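## Task

Give the yellow sign on the cabinet door exactly two complete trigger pulls (each one squeezed fully in, then let go), with almost all the spray landing on the sign. Aim at the sign's centre from roughly a hand's width away, since spraying from farther off lets some miss. Pale drops show where spray hit. Any surplus spray on the sign or door counts against the result, and one whole extra pull means failure. Afterwards set the bottle upright back in its original spot so it stays there without the robot's help, then release it and move the hand away. Nothing may leave the table.

## Robot and tools

Robot: the upper body of a humanoid on a stand past the table's -x edge, facing about +x. Only the right arm and its five-finger hand are controlled. A trigger spray bottle stands on the table; show_instructions returns its reference image.

Scene frame: the table top is z = 0 with +z up, +x runs across the table away from the robot, and -y is the robot's right. The table's near edge is at x = 0.18 m. The right shoulder sits roughly 0.28 m above the pelvis (pelvis 0.01 to 0.14 m above the table), 0.14 m toward -y and 0.06 m toward +x; the hand point can get no more than 0.59 m from it. The body may sit slightly turned or tilted.

Hand point: a spot 0.05 m in front of the palm where index pad and thumb tip meet in a pinch. Its own axes: +z along the straightened fingers (fingertips 0.06 to 0.07 m beyond it), +y out of the palm, +x across the palm toward the little finger. A rigid wrist bracket on the little-finger side sticks 0.03 m beyond the point along +y and 0.11 m across the palm; it can collide. A whole-hand wrap fits objects 0.035 to 0.08 m across with the thumb turned fully in front of the palm; set the turn before reaching the object.

Row format (used by both execute_actions and move): 14 numbers, each in [-1, 1], for the one right arm: dx, dy, dz, rx, ry, rz, little, ring, middle, index, thumb_bend, thumb_turn, force_limit, speed. The first six are an offset, not a pose: position and rotation change expressed in the hand point's own axes, relative to the hand point's measured pose at the start of the action (for a call's first action, the last pose a result reported). 1.0 equals 0.6 m, or 180 degrees; rx, ry, rz form a single rotation vector. The six finger numbers are absolute targets: -1 open/straight, +1 fully curled; thumb_turn -1 is beside the palm, +1 opposite the fingers. A pinch is about index +0.22, thumb_bend +0.75, thumb_turn +0.57. force_limit maps linearly from about 0 N (-1) to 10 N (+1) at the fingertip, 15 N for the two thumb motors, and only stops closing motors. speed maps from near zero (-1) to full (+1), where full travel takes 0.6 s; close at -0.9 or slower for a gentle grip.

execute_actions(actions): a list of actions; each action is a table of up to 15 rows, one row per 1/30 s step, with the last row repeated to fill 15 steps. Every row's offset is from the action's start pose, not from the previous row. Per step the commanded pose is clipped to 70 mm and 16 degrees from the measured pose, so long offsets need several actions. An empty list just returns state and images.

move(target, speed, blocking): drives the hand point in a straight line toward one row's offset (from the last reported pose); speed in m/s, 0.002 to 0.5 (default 0.25), rotation capped at twice that in rad/s; path 0.5 to 10 s. It does not avoid obstacles and the hand may lag, stray or overshoot the speed, especially with a stretched arm. Faster moves and targets set deeper past a contact press harder. blocking=false returns after 0.5 s; then use wait(seconds, 0 to 10) or stop() before sending more. The result's move: line says done, off_target, moving, held or fault, plus limits (paced = clipped pose, held = steps blocked) and distance to target.

zoom_image(camera, region): camera cam_head or cam_wrist; region [x0, y0, x1, y1] pixels, top-left origin, at most 504x504. Images are 672x504, head first then wrist. finished_scene(scene) ends the given scene irreversibly; replying without a tool call ends everything.

Results: end_effector_position (m) and end_effector_quat_wxyz in the scene frame, Hand target (where the controller is heading), step readings (HELD marks held-back steps), joint positions and torques, and per-motor hand_measured, hand_stopped_by (moving, target, force, stalled, fault) and hand_load_n (positive = finger pushed open), all in the row's finger order. A dropped grip shows as loads near 0. A pose unreachable line means the clearance check altered the command. Fingers lock once stopped; resending identical numbers keeps the grip, a tighter target with higher force_limit squeezes harder, a more open target loosens.

Cautions: contact torque hitting a joint limit (23 N m for shoulder, elbow and wrist roll; 4.6 N m for wrist pitch and yaw, including held weight) halts the arm for 10 s. Motors heat under load; MOTOR HOT warns at 90 °C and at 120 °C the arm drops. Avoid drops, slips, slams and hard pushes, and never knock anything off the table. Count trigger pulls carefully: squeeze fully, release, and stop at the required number.

Each tool is called after "Emit:" as name(argument=value, ...) on one line, values as JSON.

Reference images:

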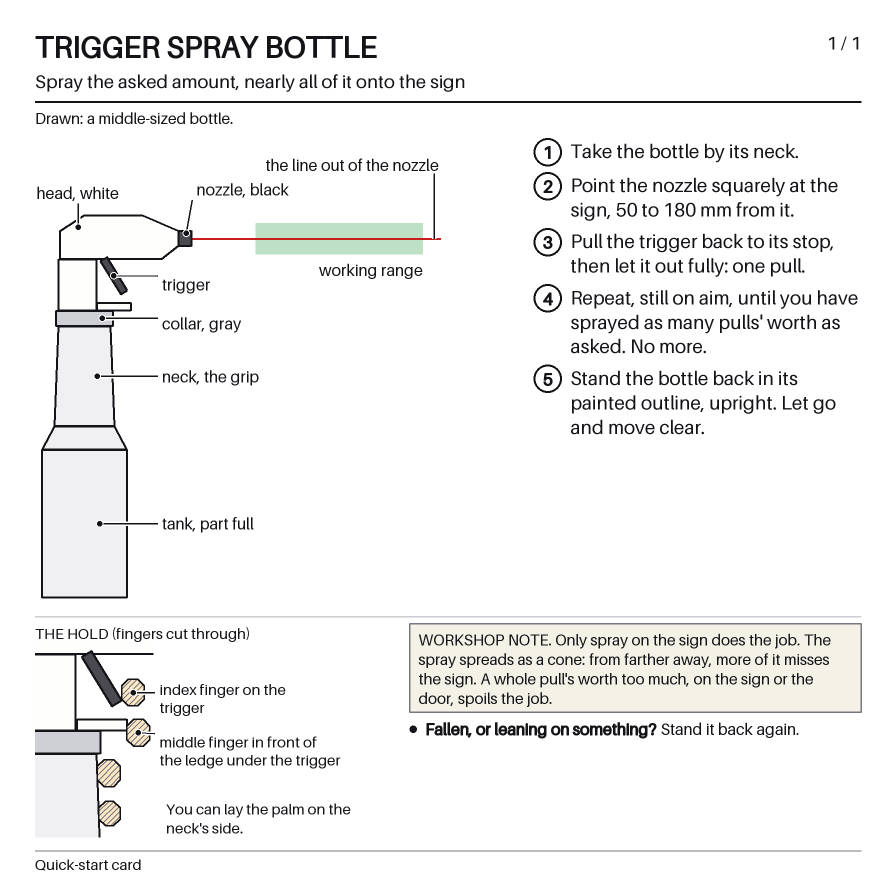

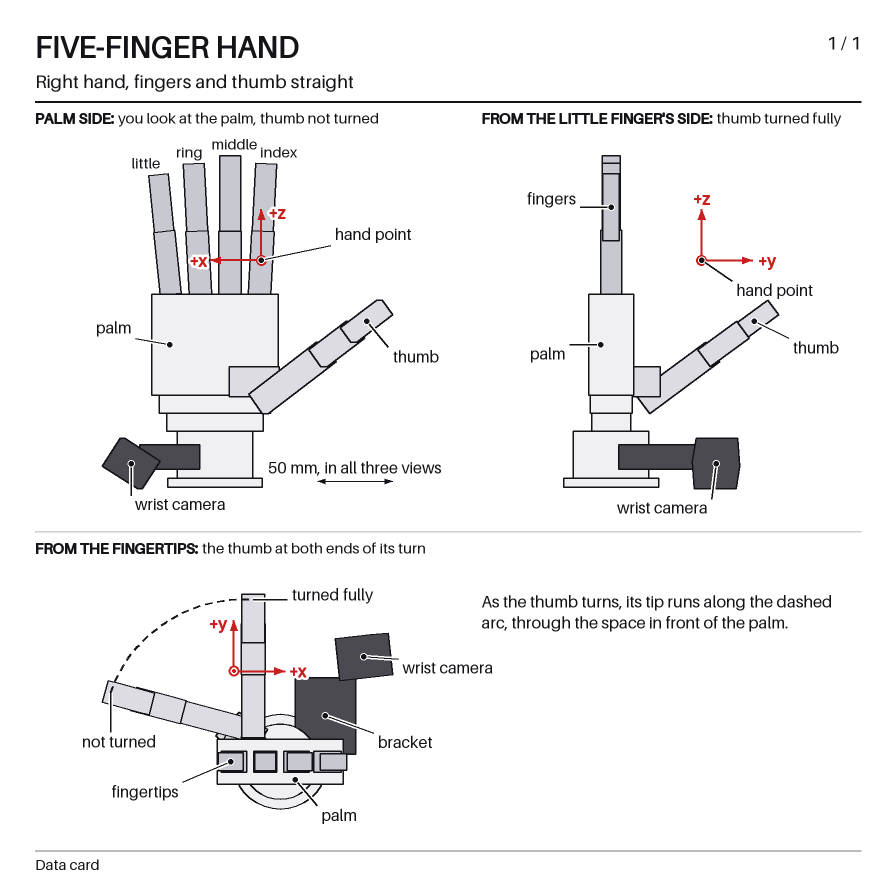

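## Session

Emit:
execute_actions(actions=[])

Scene clock: 0.00 s.
end_effector_position=(+0.4070, -0.2768, +0.2109) hand_measured=(-1.000, -1.000, -1.000, -1.000, -1.000, -1.000) hand_load_n=(+0.0, +0.0, +0.0, +0.0, +0.0, +0.0) hand_stopped_by=(target, target, target, target, target, target) hand_force_limit=0.00 hand_speed=-0.80 end_effector_quat_wxyz=(+0.345, +0.196, +0.837, +0.377)
Joint positions: [-0.566 -1.109 -0.247  0.78   1.084  1.166  0.78 ]
Joint velocities: [-0.003 -0.009  0.005  0.     0.     0.     0.   ]
Joint torques (N m, as the arm reports them, + toward a larger angle): no reading
Hand target: +0.407, -0.277, +0.211; +0.345, +0.196, +0.837, +0.377

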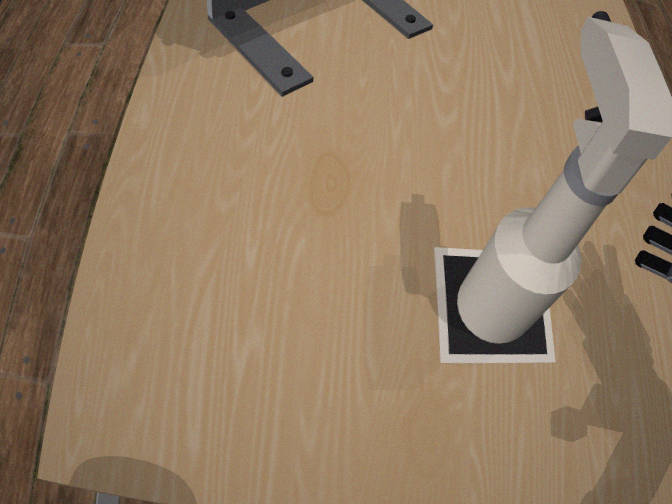

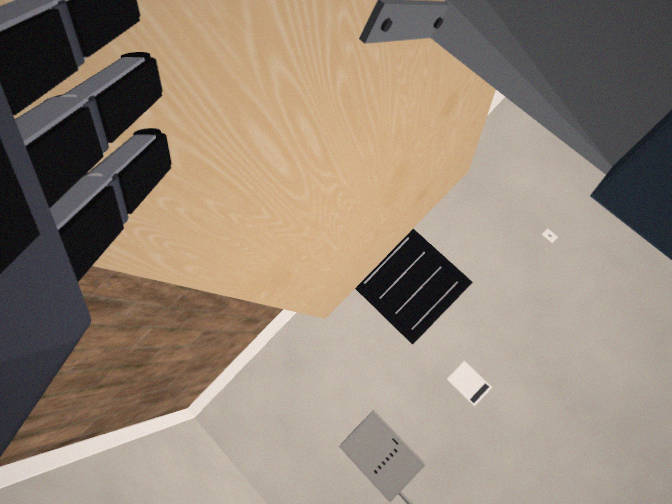

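Emit:
move(target=[0.078,0.037,-0.083,0.0863,-0.2345,-0.273,-1,-1,-1,-1,-1,1,0,0.5])

Scene clock: 16.23 s.
end_effector_position=(+0.3385, -0.2613, +0.2297) hand_measured=(-1.000, -1.000, -1.000, -1.000, -1.000, +1.000) hand_load_n=(+0.0, +0.0, +0.0, +0.0, +0.0, +0.0) hand_stopped_by=(target, target, target, target, target, target) hand_force_limit=0.00 hand_speed=0.50 end_effector_quat_wxyz=(+0.704, -0.003, +0.710, +0.001)
Joint positions: [ 0.185 -0.462 -0.58  -0.196  0.619  0.046  0.445]
Joint velocities: [-0.018  0.003  0.014  0.008 -0.008 -0.007  0.   ]
Joint torques (N m, as the arm reports them, + toward a larger angle): [-0.18 -3.22 -2.4  -2.08 -0.15 -1.65 -0.01]
Hand target: +0.338, -0.261, +0.228; +0.703, -0.005, +0.711, +0.001
Off the commanded pose: 0.003 m, 1 deg.
move: done
camera_calibration (this result's frames):
cam_wrist: T_world_to_cam=[[0.0439709, 0.999033, -0.000692242, 0.233704], [-0.575889, 0.0259131, 0.817117, 0.0102066], [0.816345, -0.0355307, 0.576471, -0.295016], [0, 0, 0, 1]] pos_world=[0.236436, -0.244224, 0.16189]

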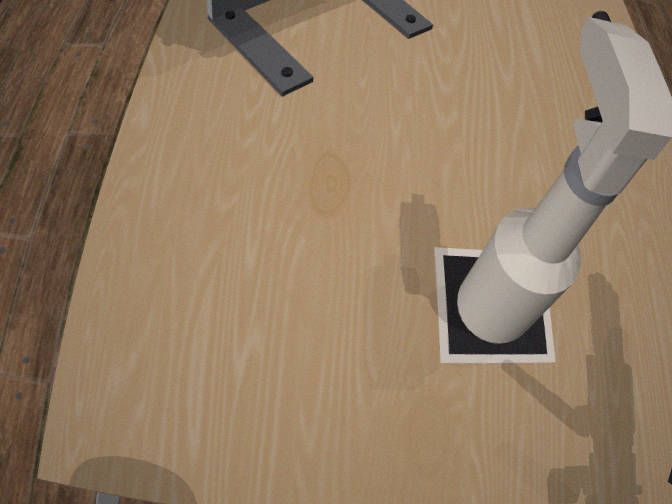

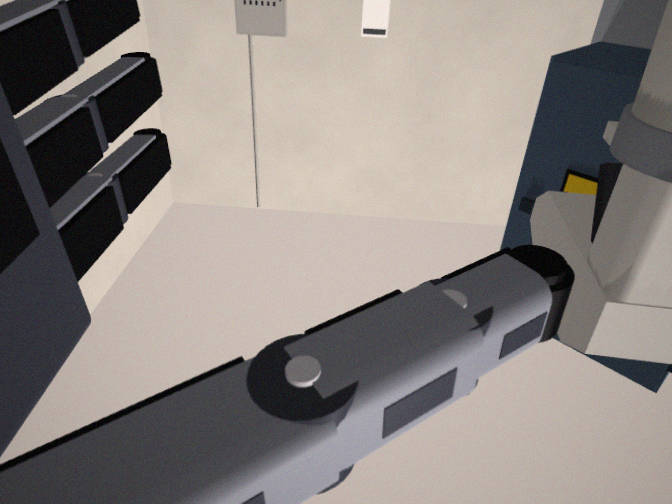

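Emit:
move(target=[-0.117,-0.02,0.27,-0.24,0,0,-1,-1,-1,-1,-1,1,0,0.5])

Scene clock: 20.43 s.
end_effector_position=(+0.5019, -0.2681, +0.2987) hand_measured=(-1.000, -1.000, -1.000, -1.000, -1.000, +1.000) hand_load_n=(+0.0, +0.0, +0.0, +0.0, +0.0, +0.0) hand_stopped_by=(target, target, target, target, target, target) hand_force_limit=0.00 hand_speed=0.50 end_effector_quat_wxyz=(+0.656, -0.094, +0.742, +0.100)
Joint positions: [-1.23  -0.936 -0.172  1.422  0.339 -0.048  0.947]
Joint velocities: [-0.032  0.009  0.011  0.    -0.029  0.     0.   ]
Joint torques (N m, as the arm reports them, + toward a larger angle): [-7.56 -4.28 -1.57 -2.21  0.3  -1.17 -0.11]
Hand target: +0.502, -0.268, +0.298; +0.655, -0.095, +0.743, +0.099
Off the commanded pose: 0.004 m, 28 deg; orientation clipped at the last step of the last action.
move: off_target; limits=paced
camera_calibration (this result's frames):
cam_wrist: T_world_to_cam=[[-0.222228, 0.97477, 0.020912, 0.354019], [-0.464067, -0.124612, 0.876991, -0.066208], [0.857471, 0.185188, 0.480051, -0.401133], [0, 0, 0, 1]] pos_world=[0.391908, -0.279053, 0.243225]

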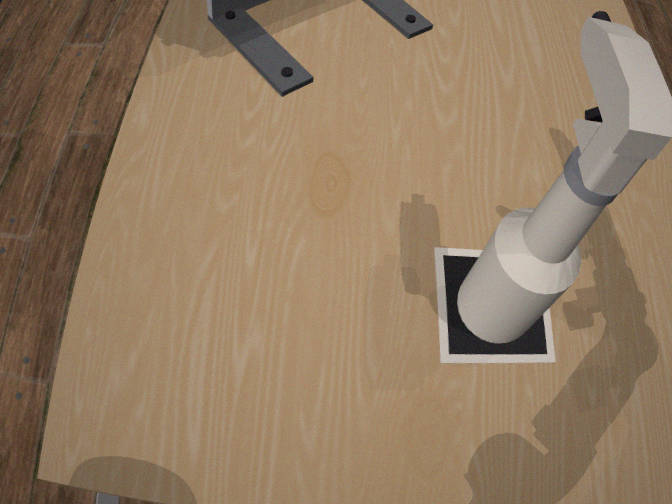

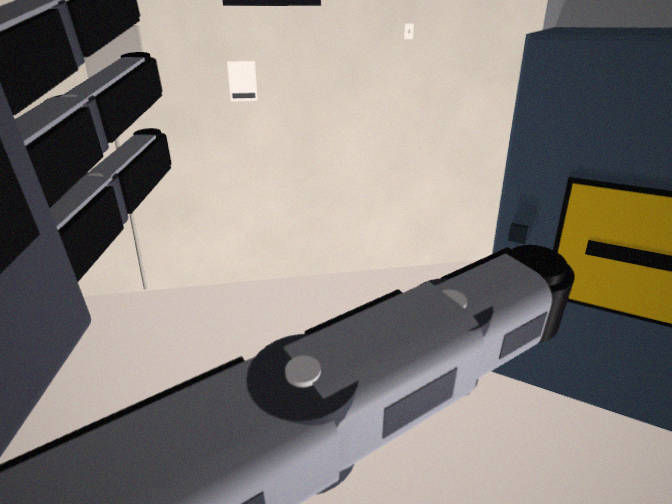

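Emit:
move(target=[-0.05,0.02,-0.09,-0.09,0,0,-1,-1,-1,-1,-1,1,0,0.5])

Scene clock: 25.30 s.
end_effector_position=(+0.4502, -0.2700, +0.3373) hand_measured=(-1.000, -1.000, -1.000, -1.000, -1.000, +1.000) hand_load_n=(+0.0, +0.0, +0.0, +0.0, +0.0, +0.0) hand_stopped_by=(target, target, target, target, target, target) hand_force_limit=0.00 hand_speed=0.50 end_effector_quat_wxyz=(+0.642, -0.158, +0.729, +0.176)
Joint positions: [-1.263 -1.091 -0.177  1.424  0.336  0.054  1.276]
Joint velocities: [ 0.005  0.     0.     0.    -0.009  0.     0.001]
Joint torques (N m, as the arm reports them, + toward a larger angle): [-6.74 -4.1  -1.82 -2.02  0.2  -0.78  0.06]
Hand target: +0.450, -0.269, +0.337; +0.641, -0.159, +0.729, +0.179
Off the commanded pose: 0.002 m, 5 deg.
move: off_target
camera_calibration (this result's frames):
cam_wrist: T_world_to_cam=[[-0.41251, 0.909563, 0.0503023, 0.40169], [-0.42406, -0.240607, 0.873088, -0.172304], [0.806231, 0.338826, 0.484962, -0.312102], [0, 0, 0, 1]] pos_world=[0.344261, -0.301071, 0.281588]

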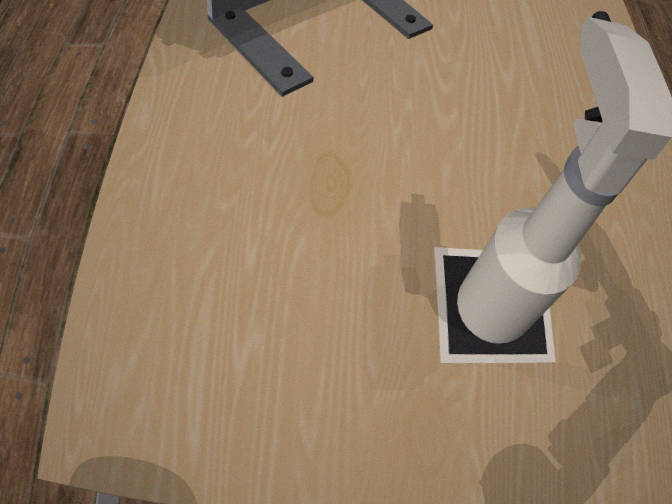

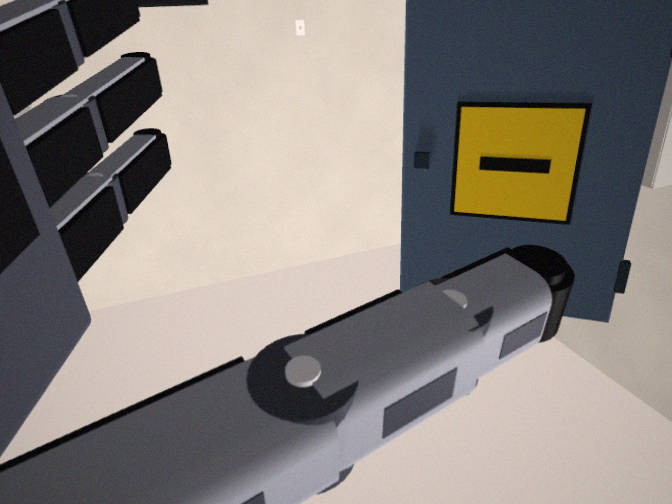

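Emit:
move(target=[0.181,0.097,-0.113,0.152,-0.04,-0.008,-1,-1,-1,-1,-1,1,0,0.5])

Emit:
move(target=[0,0.12,0,0,0,0,-1,-1,-1,-1,-1,1,0,0.5], speed=0.1)

Scene clock: 34.23 s.
end_effector_position=(+0.3501, -0.2542, +0.2384) hand_measured=(-1.000, -1.000, -1.000, -1.000, -1.000, +1.000) hand_load_n=(+0.0, +0.0, +0.0, +0.0, +0.0, +0.0) hand_stopped_by=(target, target, target, target, target, target) hand_force_limit=0.00 hand_speed=0.50 end_effector_quat_wxyz=(+0.827, -0.137, +0.535, +0.103)
Joint positions: [-0.718 -0.669 -0.803  1.515  0.688 -0.9    1.632]
Joint velocities: [ 0.009  0.011 -0.003 -0.011  0.025 -0.027  0.   ]
Joint torques (N m, as the arm reports them, + toward a larger angle): [-4.16 -4.36 -1.15 -1.68  0.51 -0.61 -0.07]
Hand target: +0.349, -0.254, +0.237; +0.828, -0.135, +0.535, +0.102
Off the commanded pose: 0.005 m, 31 deg; orientation clipped at the last step of the last action.
joint sent to its limit — the command would take joint 7 (wrist yaw) past its upper limit, so that joint was sent only as far as its limit.
move: off_target; limits=paced
camera_calibration (this result's frames):
cam_wrist: T_world_to_cam=[[-0.275547, 0.956621, -0.0946022, 0.349564], [-0.837934, -0.190793, 0.511337, 0.119131], [0.471106, 0.220168, 0.854158, -0.189594], [0, 0, 0, 1]] pos_world=[0.285464, -0.269929, 0.134096]

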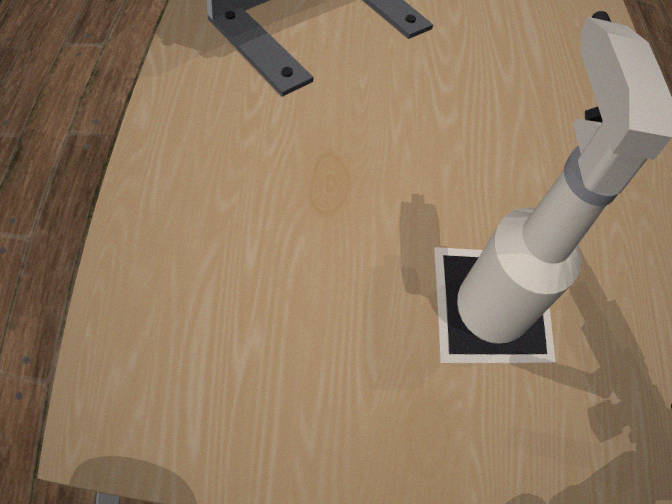

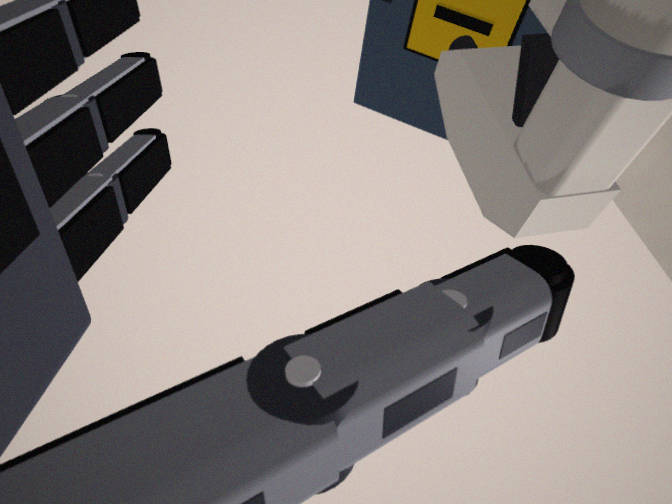

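Scene clock: 35.53 s.
end_effector_position=(+0.3260, -0.1884, +0.2331) hand_measured=(-1.000, -1.000, -1.000, -1.000, -1.000, +1.000) hand_load_n=(+0.0, +0.0, +0.0, +0.0, +0.0, +0.0) hand_stopped_by=(target, target, target, target, target, target) hand_force_limit=0.00 hand_speed=0.50 end_effector_quat_wxyz=(+0.831, -0.134, +0.529, +0.109)
Joint positions: [-0.258 -0.237 -0.638  0.452  0.546 -0.617  1.139]
Joint velocities: [ 0.     0.006  0.011 -0.009  0.014  0.008 -0.015]
Joint torques (N m, as the arm reports them, + toward a larger angle): [-2.11 -2.52 -1.01 -2.43  0.12 -0.77 -0.21]
Hand target: +0.326, -0.187, +0.232; +0.829, -0.134, +0.531, +0.110
Off the commanded pose: 0.004 m, 1 deg.
move: off_target
camera_calibration (this result's frames):
cam_wrist: T_world_to_cam=[[-0.280328, 0.956188, -0.0843814, 0.27859], [-0.842565, -0.202992, 0.498878, 0.11635], [0.459892, 0.210946, 0.862555, -0.188238], [0, 0, 0, 1]] pos_world=[0.262698, -0.203058, 0.127828]

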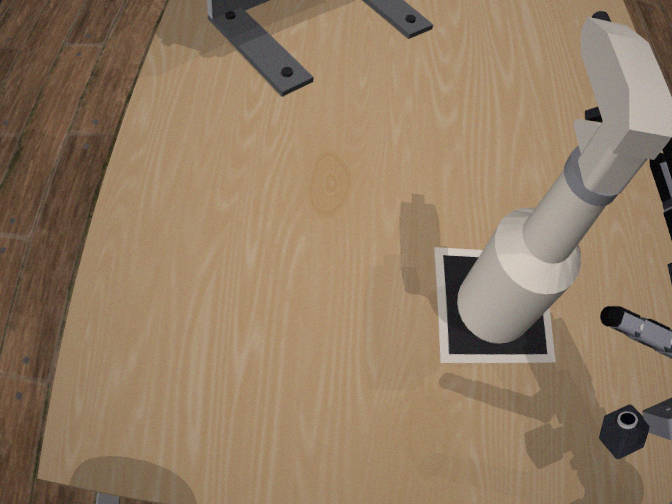

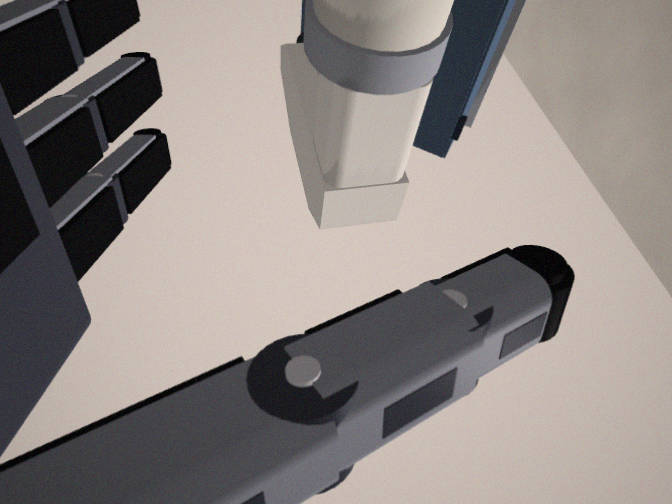

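Emit:
move(target=[-0.002,0.032,0.05,0.076,0.138,0.019,-1,-1,-1,-1,-1,1,0,0.5], speed=0.2)

Scene clock: 40.47 s.
end_effector_position=(+0.3462, -0.1549, +0.2446) hand_measured=(-1.000, -1.000, -1.000, -1.000, -1.000, +1.000) hand_load_n=(+0.0, +0.0, +0.0, +0.0, +0.0, +0.0) hand_stopped_by=(target, target, target, target, target, target) hand_force_limit=0.00 hand_speed=0.50 end_effector_quat_wxyz=(+0.703, -0.040, +0.708, +0.054)
Joint positions: [ 0.085 -0.129 -0.465 -0.621  0.308  0.372  0.441]
Joint velocities: [ 0.     0.005 -0.011 -0.009 -0.002  0.003  0.   ]
Joint torques (N m, as the arm reports them, + toward a larger angle): [-0.82 -1.55 -1.38 -2.88 -0.38 -1.41 -0.15]
Hand target: +0.346, -0.155, +0.244; +0.702, -0.041, +0.709, +0.051
Off the commanded pose: 0.006 m, 2 deg.
move: off_target
camera_calibration (this result's frames):
cam_wrist: T_world_to_cam=[[-0.0820831, 0.996364, 0.0228497, 0.164555], [-0.574763, -0.0660559, 0.815649, -0.0145668], [0.814193, 0.0538179, 0.578095, -0.291939], [0, 0, 0, 1]] pos_world=[0.24283, -0.149207, 0.17689]

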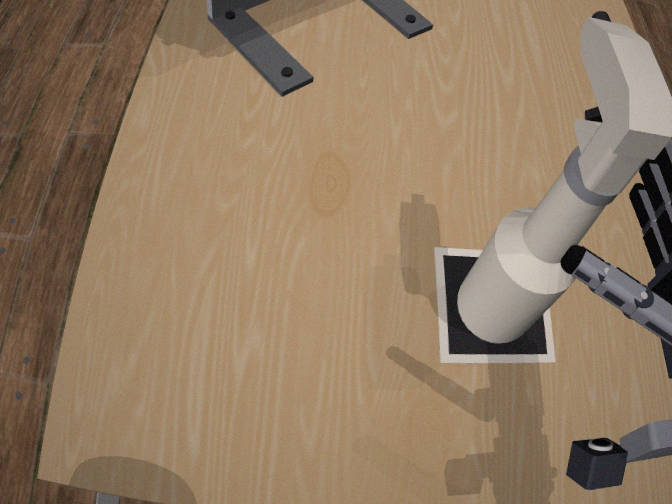

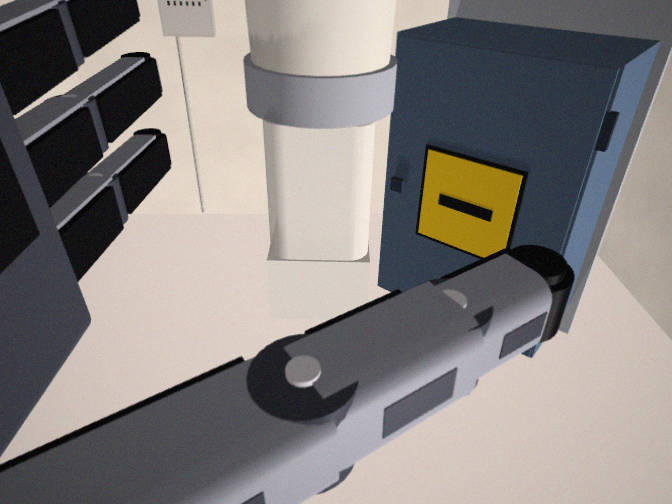

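Emit:
move(target=[0.003,0.04,0.1,0,0,0.006,-1,-1,-1,-1,-1,1,0,0.5], speed=0.06)

Scene clock: 44.33 s.
end_effector_position=(+0.4027, -0.1232, +0.2417) hand_measured=(-1.000, -1.000, -1.000, -1.000, -1.000, +1.000) hand_load_n=(+0.0, +0.0, +0.0, +0.0, +0.0, +0.0) hand_stopped_by=(target, target, target, target, target, target) hand_force_limit=0.00 hand_speed=0.50 end_effector_quat_wxyz=(+0.702, -0.035, +0.709, +0.064)
Joint positions: [-0.175 -0.126 -0.308 -0.448  0.195  0.415  0.301]
Joint velocities: [-0.008  0.002 -0.005 -0.002  0.     0.    -0.006]
Joint torques (N m, as the arm reports them, + toward a larger angle): [-2.97 -1.15 -1.02 -2.43 -0.18 -1.57 -0.16]
Hand target: +0.403, -0.123, +0.240; +0.701, -0.035, +0.710, +0.062
Off the commanded pose: 0.001 m, 0 deg.
move: done
camera_calibration (this result's frames):
cam_wrist: T_world_to_cam=[[-0.0896928, 0.995047, 0.0428458, 0.135681], [-0.570666, -0.0866015, 0.816603, 0.0179577], [0.816269, 0.0487928, 0.575607, -0.338901], [0, 0, 0, 1]] pos_world=[0.299052, -0.116918, 0.174596]

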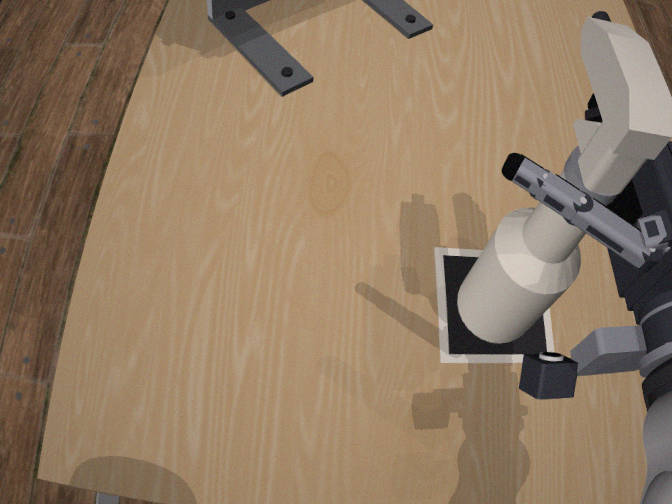

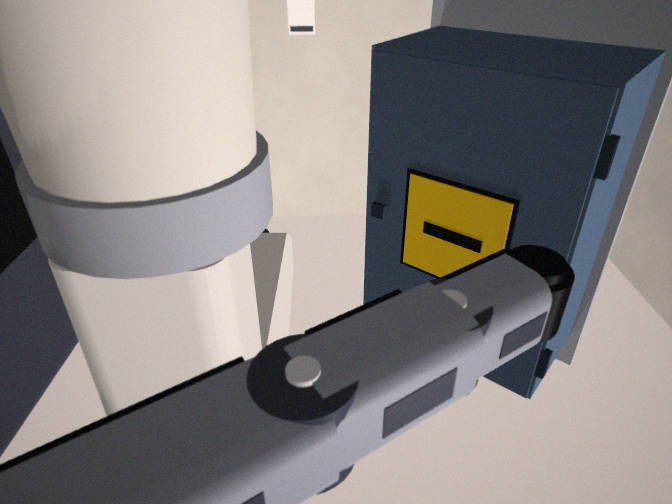

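Emit:
move(target=[-0.003,0.005,0,0,0,-0.013,0,0,-0.1,-0.3,-0.4,1,-0.5,-0.5], speed=0.05)

Emit:
zoom_image(camera="cam_head", region=[452,0,672,260])

Scene clock: 47.40 s.
end_effector_position=(+0.4024, -0.1203, +0.2436) hand_measured=(+0.000, +0.000, -0.100, -0.300, -0.400, +1.000) hand_load_n=(+0.0, +0.0, +0.0, +0.0, +0.0, +0.0) hand_stopped_by=(target, target, target, target, target, target) hand_force_limit=-0.50 hand_speed=-0.50 end_effector_quat_wxyz=(+0.703, -0.048, +0.708, +0.052)
Joint positions: [-0.175 -0.138 -0.293 -0.47   0.172  0.426  0.292]
Joint velocities: [ 0.    -0.005  0.014 -0.003 -0.014  0.     0.   ]
Joint torques (N m, as the arm reports them, + toward a larger angle): [-2.94 -1.39 -1.02 -2.91 -0.22 -1.43 -0.13]
Hand target: +0.402, -0.120, +0.243; +0.702, -0.050, +0.708, +0.050
Off the commanded pose: 0.000 m, 0 deg.
move: done
camera_calibration (this result's frames):
cam_wrist: T_world_to_cam=[[-0.0907581, 0.995842, 0.00791576, 0.141773], [-0.574755, -0.0588694, 0.816205, 0.021582], [0.813277, 0.0695277, 0.577708, -0.336609], [0, 0, 0, 1]] pos_world=[0.299028, -0.11651, 0.175724]

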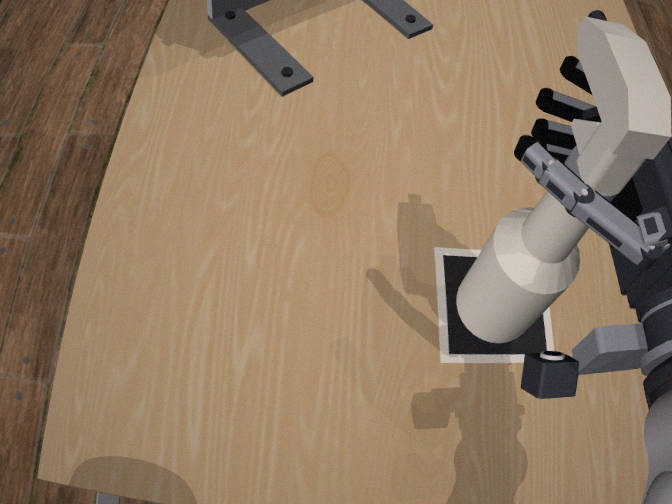

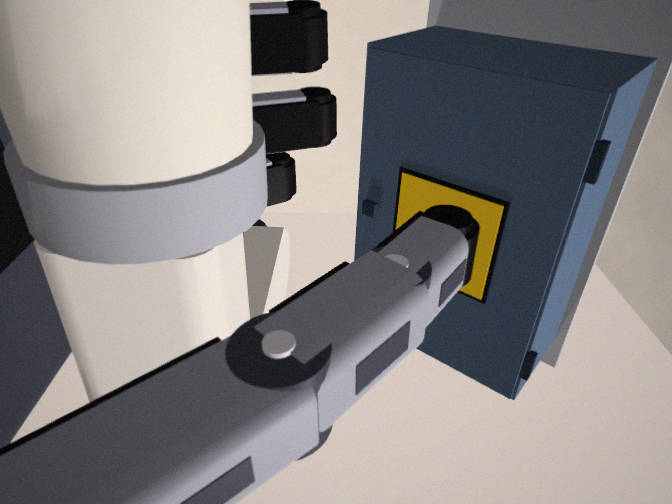

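Region (452, 0, 672, 260) of cam_head's 672x504 image, scaled by 1.938, with more detail than that image has; it fills the left 426 columns of this view, and the rest is white.

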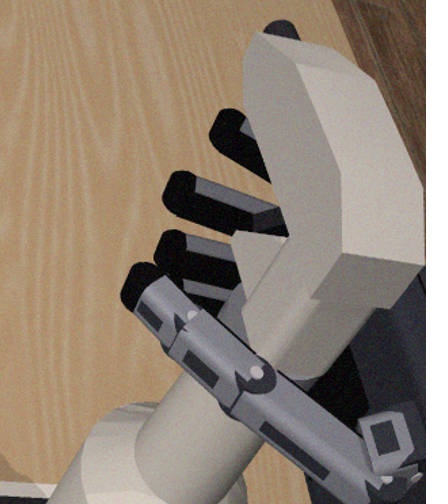

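Palm is touching. Close the grip.

Emit:
move(target=[0,0,0,0,0,0,1,1,1,-0.3,1,1,0.4,-0.7])

Emit:
zoom_image(camera="cam_head", region=[452,0,672,260])

Scene clock: 52.73 s.
end_effector_position=(+0.4024, -0.1205, +0.2423) hand_measured=(+0.746, +0.776, +0.462, -0.300, +0.044, +1.000) hand_load_n=(+4.5, +10.5, +9.0, +0.0, +10.0, +3.0) hand_stopped_by=(force, force, force, target, force, target) hand_force_limit=0.40 hand_speed=-0.70 end_effector_quat_wxyz=(+0.701, -0.047, +0.709, +0.052)
Joint positions: [-0.174 -0.138 -0.293 -0.468  0.172  0.428  0.292]
Joint velocities: [-0.011 -0.008  0.006  0.     0.     0.     0.   ]
Joint torques (N m, as the arm reports them, + toward a larger angle): [-3.03 -1.01 -1.15 -2.78 -0.07 -1.69 -0.08]
Hand target: +0.402, -0.120, +0.244; +0.703, -0.048, +0.708, +0.052
Off the commanded pose: 0.001 m, 0 deg.
move: done
camera_calibration (this result's frames):
cam_wrist: T_world_to_cam=[[-0.0902213, 0.995883, 0.00879858, 0.141588], [-0.571213, -0.0589816, 0.81868, 0.0205948], [0.815828, 0.0688365, 0.574183, -0.336158], [0, 0, 0, 1]] pos_world=[0.298785, -0.11665, 0.17491]

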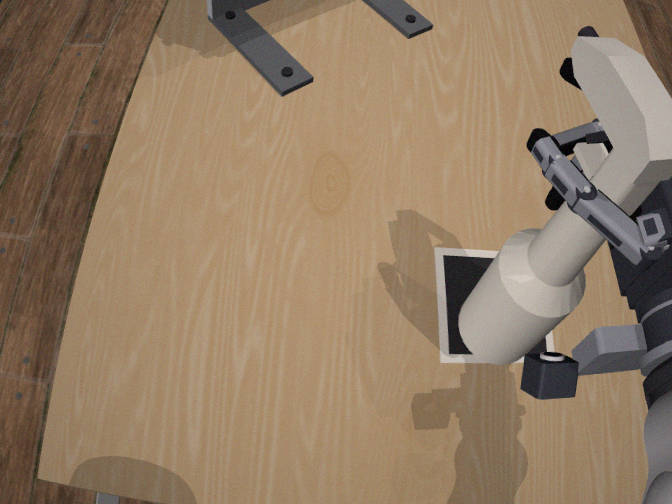

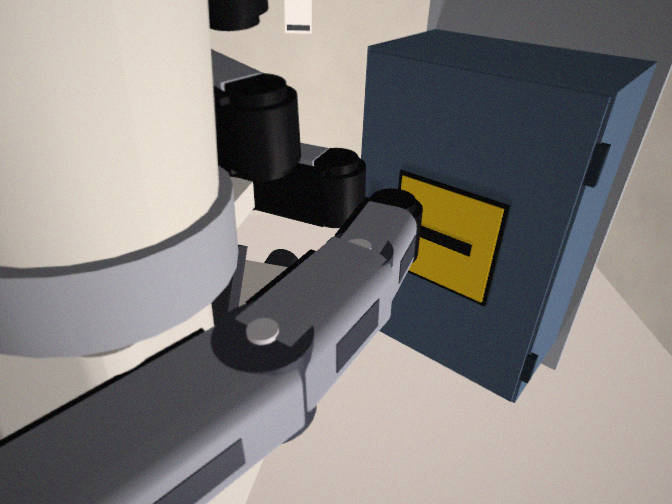

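Region (452, 0, 672, 260) of cam_head's 672x504 image, scaled by 1.938, with more detail than that image has; it fills the left 426 columns of this view, and the rest is white.

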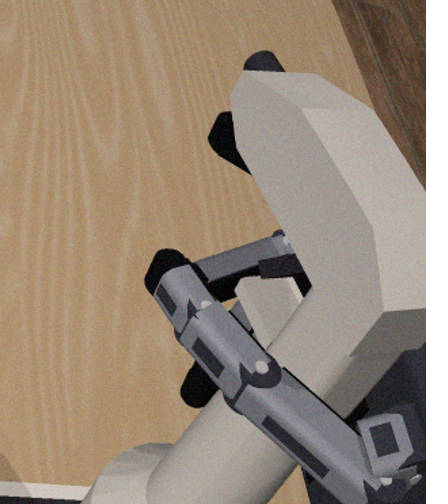

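Emit:
move(target=[-0.07,0,0,0,0,0,1,1,1,-0.3,1,1,0.4,-0.7], speed=0.08)

Emit:
move(target=[-0.19,0.052,0.212,-0.094,-0.006,0,1,1,1,-0.3,1,1,0.4,-0.7], speed=0.12)

Scene clock: 58.37 s.
end_effector_position=(+0.4027, -0.1166, +0.2829) hand_measured=(+0.746, +0.776, +0.462, -0.300, +0.044, +1.000) hand_load_n=(+3.5, +10.0, +9.0, +0.0, +9.5, +3.5) hand_stopped_by=(force, force, force, target, force, target) hand_force_limit=0.40 hand_speed=-0.70 end_effector_quat_wxyz=(+0.700, -0.054, +0.710, +0.053)
Joint positions: [-0.283 -0.184 -0.347 -0.676  0.216  0.754  0.268]
Joint velocities: [-0.009  0.     0.     0.012  0.009  0.004  0.   ]
Joint torques (N m, as the arm reports them, + toward a larger angle): [-4.59 -1.47 -1.48 -3.01  0.35 -2.15 -0.08]
Hand target: +0.403, -0.117, +0.284; +0.700, -0.053, +0.710, +0.053
Off the commanded pose: 0.004 m, 1 deg.
move: off_target
camera_calibration (this result's frames):
cam_wrist: T_world_to_cam=[[-0.100723, 0.994914, 0.00129774, 0.143582], [-0.568391, -0.058613, 0.820668, -0.0139167], [0.81657, 0.0819222, 0.571404, -0.357989], [0, 0, 0, 1]] pos_world=[0.298875, -0.11434, 0.215791]

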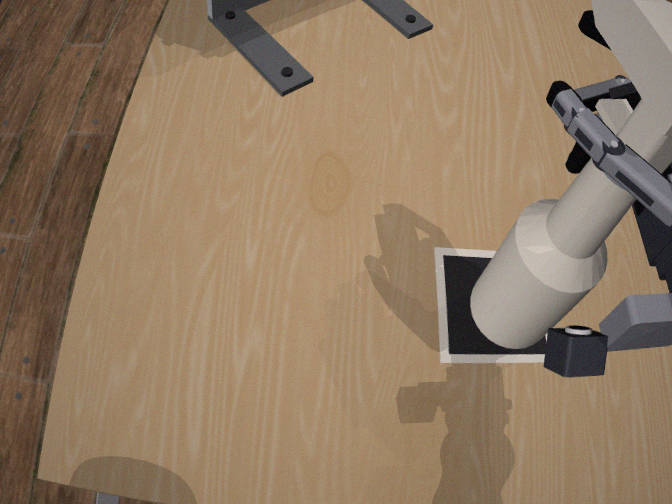

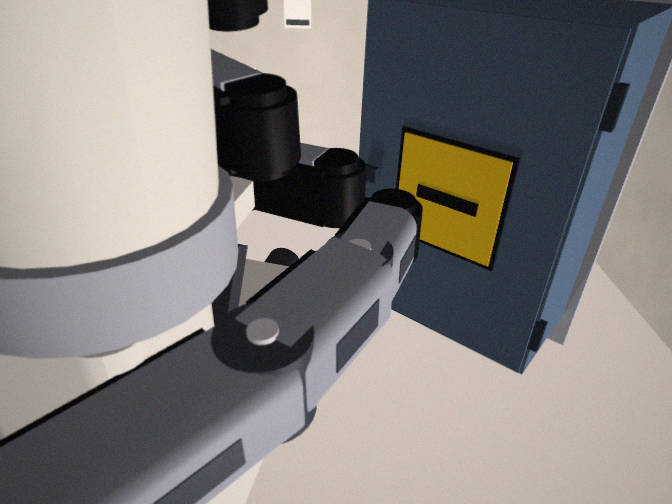

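Scene clock: 60.33 s.
end_effector_position=(+0.5250, -0.0664, +0.3937) hand_measured=(+0.746, +0.776, +0.462, -0.300, +0.044, +1.000) hand_load_n=(+3.5, +10.0, +9.0, +0.0, +9.5, +3.0) hand_stopped_by=(force, force, force, target, force, target) hand_force_limit=0.40 hand_speed=-0.70 end_effector_quat_wxyz=(+0.689, -0.159, +0.689, +0.157)
Joint positions: [-1.244 -0.48  -0.223  0.362  0.241  0.691  0.503]
Joint velocities: [ 0.014  0.    -0.002  0.005  0.    -0.003  0.   ]
Joint torques (N m, as the arm reports them, + toward a larger angle): [-10.41  -3.04  -1.92  -2.78   0.26  -2.23  -0.02]
Hand target: +0.525, -0.067, +0.393; +0.688, -0.161, +0.690, +0.155
Off the commanded pose: 0.001 m, 1 deg.
move: done
camera_calibration (this result's frames):
cam_wrist: T_world_to_cam=[[-0.390837, 0.92046, -0.000371286, 0.253804], [-0.535854, -0.227201, 0.813167, -0.0577107], [0.748403, 0.318015, 0.582031, -0.478029], [0, 0, 0, 1]] pos_world=[0.42603, -0.094708, 0.32525]

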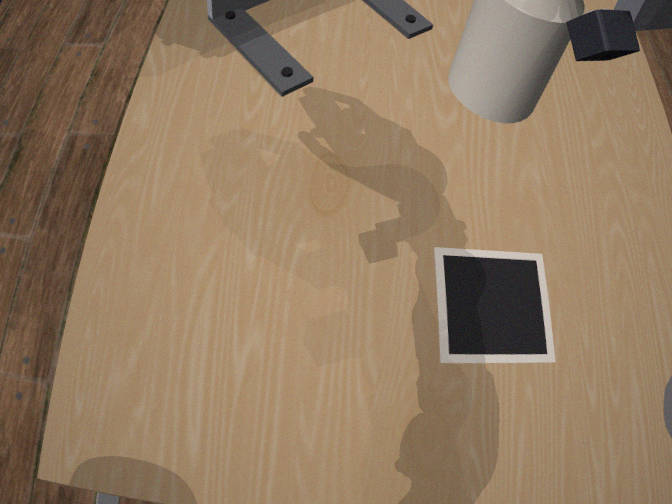

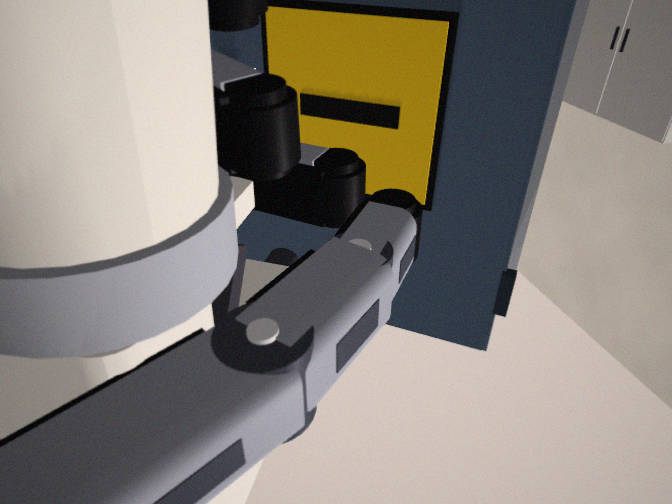

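Emit:
move(target=[0.012,0.006,0.04,0,0,0,1,1,1,0.3,1,1,-0.6,-0.3], speed=0.06)

Scene clock: 63.10 s.
end_effector_position=(+0.5457, -0.0546, +0.3864) hand_measured=(+0.746, +0.776, +0.462, +0.300, +0.044, +1.000) hand_load_n=(+3.5, +10.0, +9.0, +0.0, +9.5, +3.0) hand_stopped_by=(force, force, force, target, force, target) hand_force_limit=-0.60 hand_speed=-0.30 end_effector_quat_wxyz=(+0.689, -0.156, +0.690, +0.158)
Joint positions: [-1.331 -0.442 -0.19   0.599  0.211  0.527  0.491]
Joint velocities: [-0.006  0.017  0.008  0.011  0.006 -0.002  0.   ]
Joint torques (N m, as the arm reports them, + toward a larger angle): [-11.25  -2.78  -1.58  -3.04   0.34  -2.22  -0.1 ]
Hand target: +0.546, -0.054, +0.386; +0.689, -0.157, +0.690, +0.156
Off the commanded pose: 0.002 m, 0 deg.
move: done
camera_calibration (this result's frames):
cam_wrist: T_world_to_cam=[[-0.387899, 0.921681, 0.00622602, 0.246988], [-0.535167, -0.23072, 0.812628, -0.0383847], [0.750421, 0.311886, 0.582749, -0.494625], [0, 0, 0, 1]] pos_world=[0.446441, -0.0822336, 0.317897]

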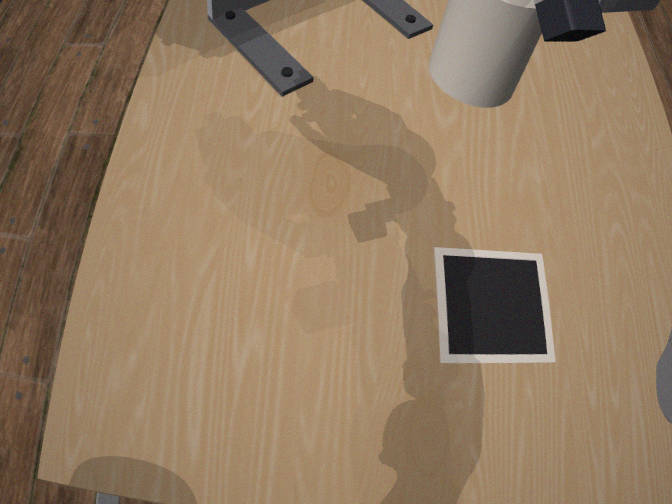

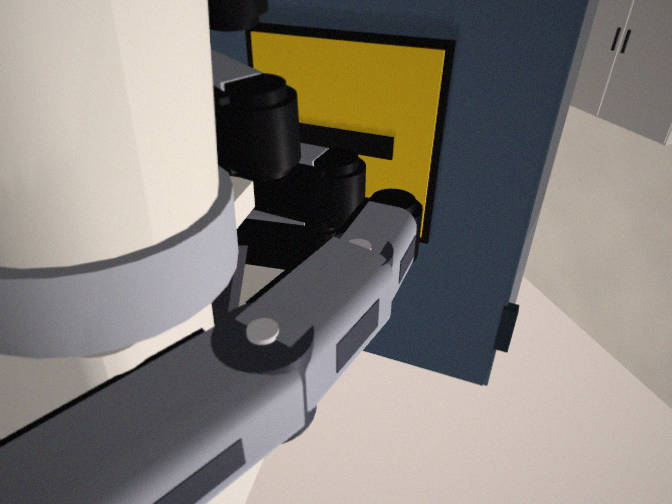

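Emit:
move(target=[0,0,0,0,0,0,1,1,1,0.58,1,1,1,-0.6])

Scene clock: 64.83 s.
end_effector_position=(+0.5457, -0.0546, +0.3863) hand_measured=(+0.746, +0.776, +0.462, +0.580, +0.044, +1.000) hand_load_n=(+3.5, +10.0, +9.0, +1.0, +9.5, +3.5) hand_stopped_by=(force, force, force, target, force, target) hand_force_limit=1.00 hand_speed=-0.60 end_effector_quat_wxyz=(+0.689, -0.156, +0.690, +0.158)
Joint positions: [-1.331 -0.442 -0.189  0.599  0.211  0.527  0.491]
Joint velocities: [ 0.002  0.006 -0.002  0.014 -0.005  0.     0.   ]
Joint torques (N m, as the arm reports them, + toward a larger angle): [-11.18  -2.69  -1.8   -3.26   0.23  -2.07  -0.08]
Hand target: +0.546, -0.055, +0.386; +0.689, -0.156, +0.690, +0.158
Off the commanded pose: 0.000 m, 0 deg.
move: done
camera_calibration (this result's frames):
cam_wrist: T_world_to_cam=[[-0.387937, 0.921666, 0.00611096, 0.247031], [-0.535022, -0.230584, 0.812763, -0.0384096], [0.750504, 0.312031, 0.582563, -0.49456], [0, 0, 0, 1]] pos_world=[0.446452, -0.0822183, 0.317821]

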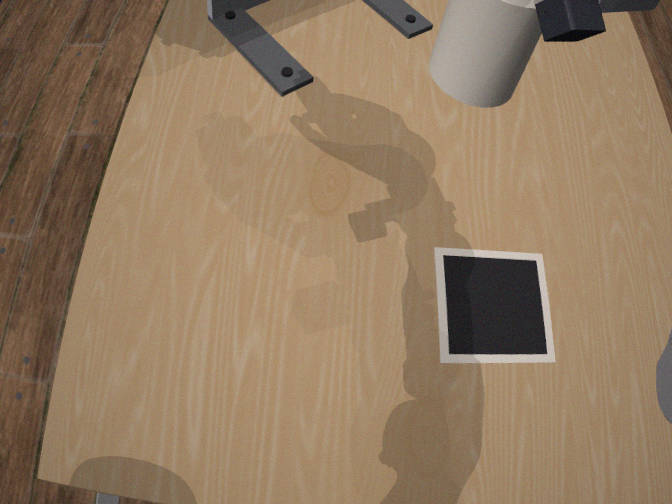

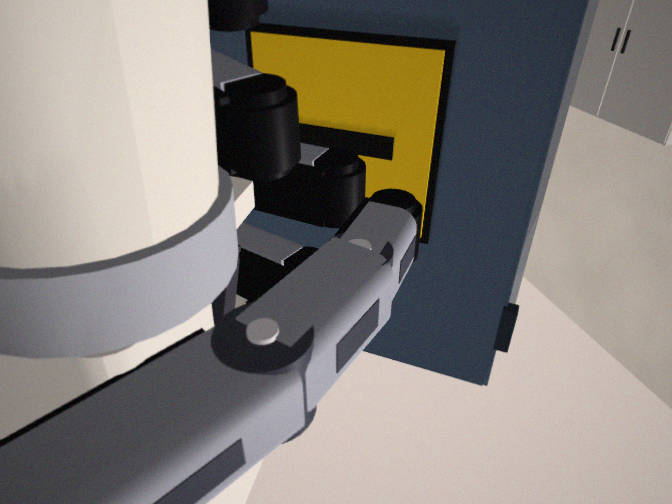

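Emit:
move(target=[0,0,0,0,0,0,1,1,1,0.66,1,1,1,-0.6])

Scene clock: 66.63 s.
end_effector_position=(+0.5457, -0.0546, +0.3863) hand_measured=(+0.746, +0.776, +0.462, +0.660, +0.044, +1.000) hand_load_n=(+3.5, +10.0, +9.0, +1.5, +9.5, +3.5) hand_stopped_by=(force, force, force, target, force, target) hand_force_limit=1.00 hand_speed=-0.60 end_effector_quat_wxyz=(+0.689, -0.156, +0.690, +0.158)
Joint positions: [-1.331 -0.442 -0.189  0.599  0.211  0.527  0.491]
Joint velocities: [0.006 0.014 0.    0.002 0.02  0.    0.   ]
Joint torques (N m, as the arm reports them, + toward a larger angle): [-11.2   -2.73  -1.65  -3.08   0.38  -2.07  -0.08]
Hand target: +0.546, -0.055, +0.386; +0.689, -0.156, +0.690, +0.158
Off the commanded pose: 0.000 m, 0 deg.
move: done
camera_calibration (this result's frames):
cam_wrist: T_world_to_cam=[[-0.387938, 0.921665, 0.00611129, 0.247031], [-0.535021, -0.230585, 0.812763, -0.0384097], [0.750504, 0.312031, 0.582563, -0.49456], [0, 0, 0, 1]] pos_world=[0.446452, -0.0822183, 0.317821]

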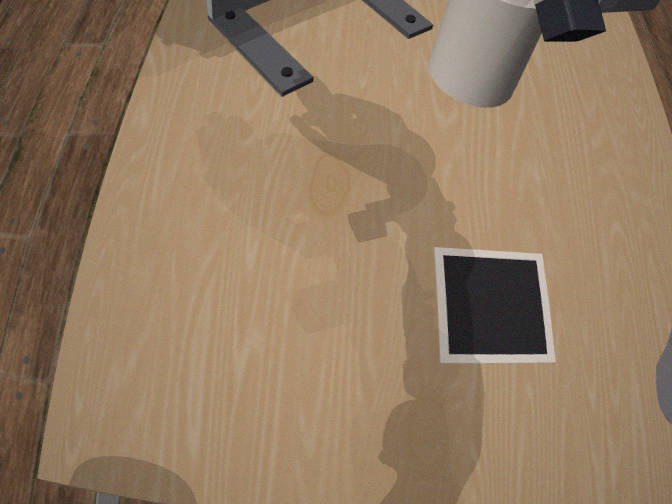

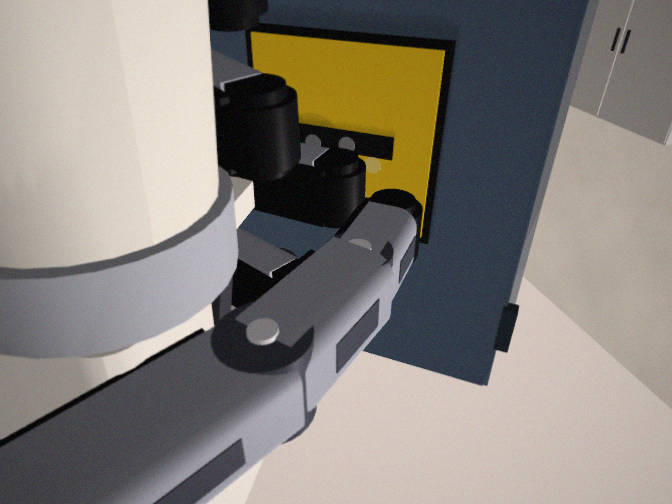

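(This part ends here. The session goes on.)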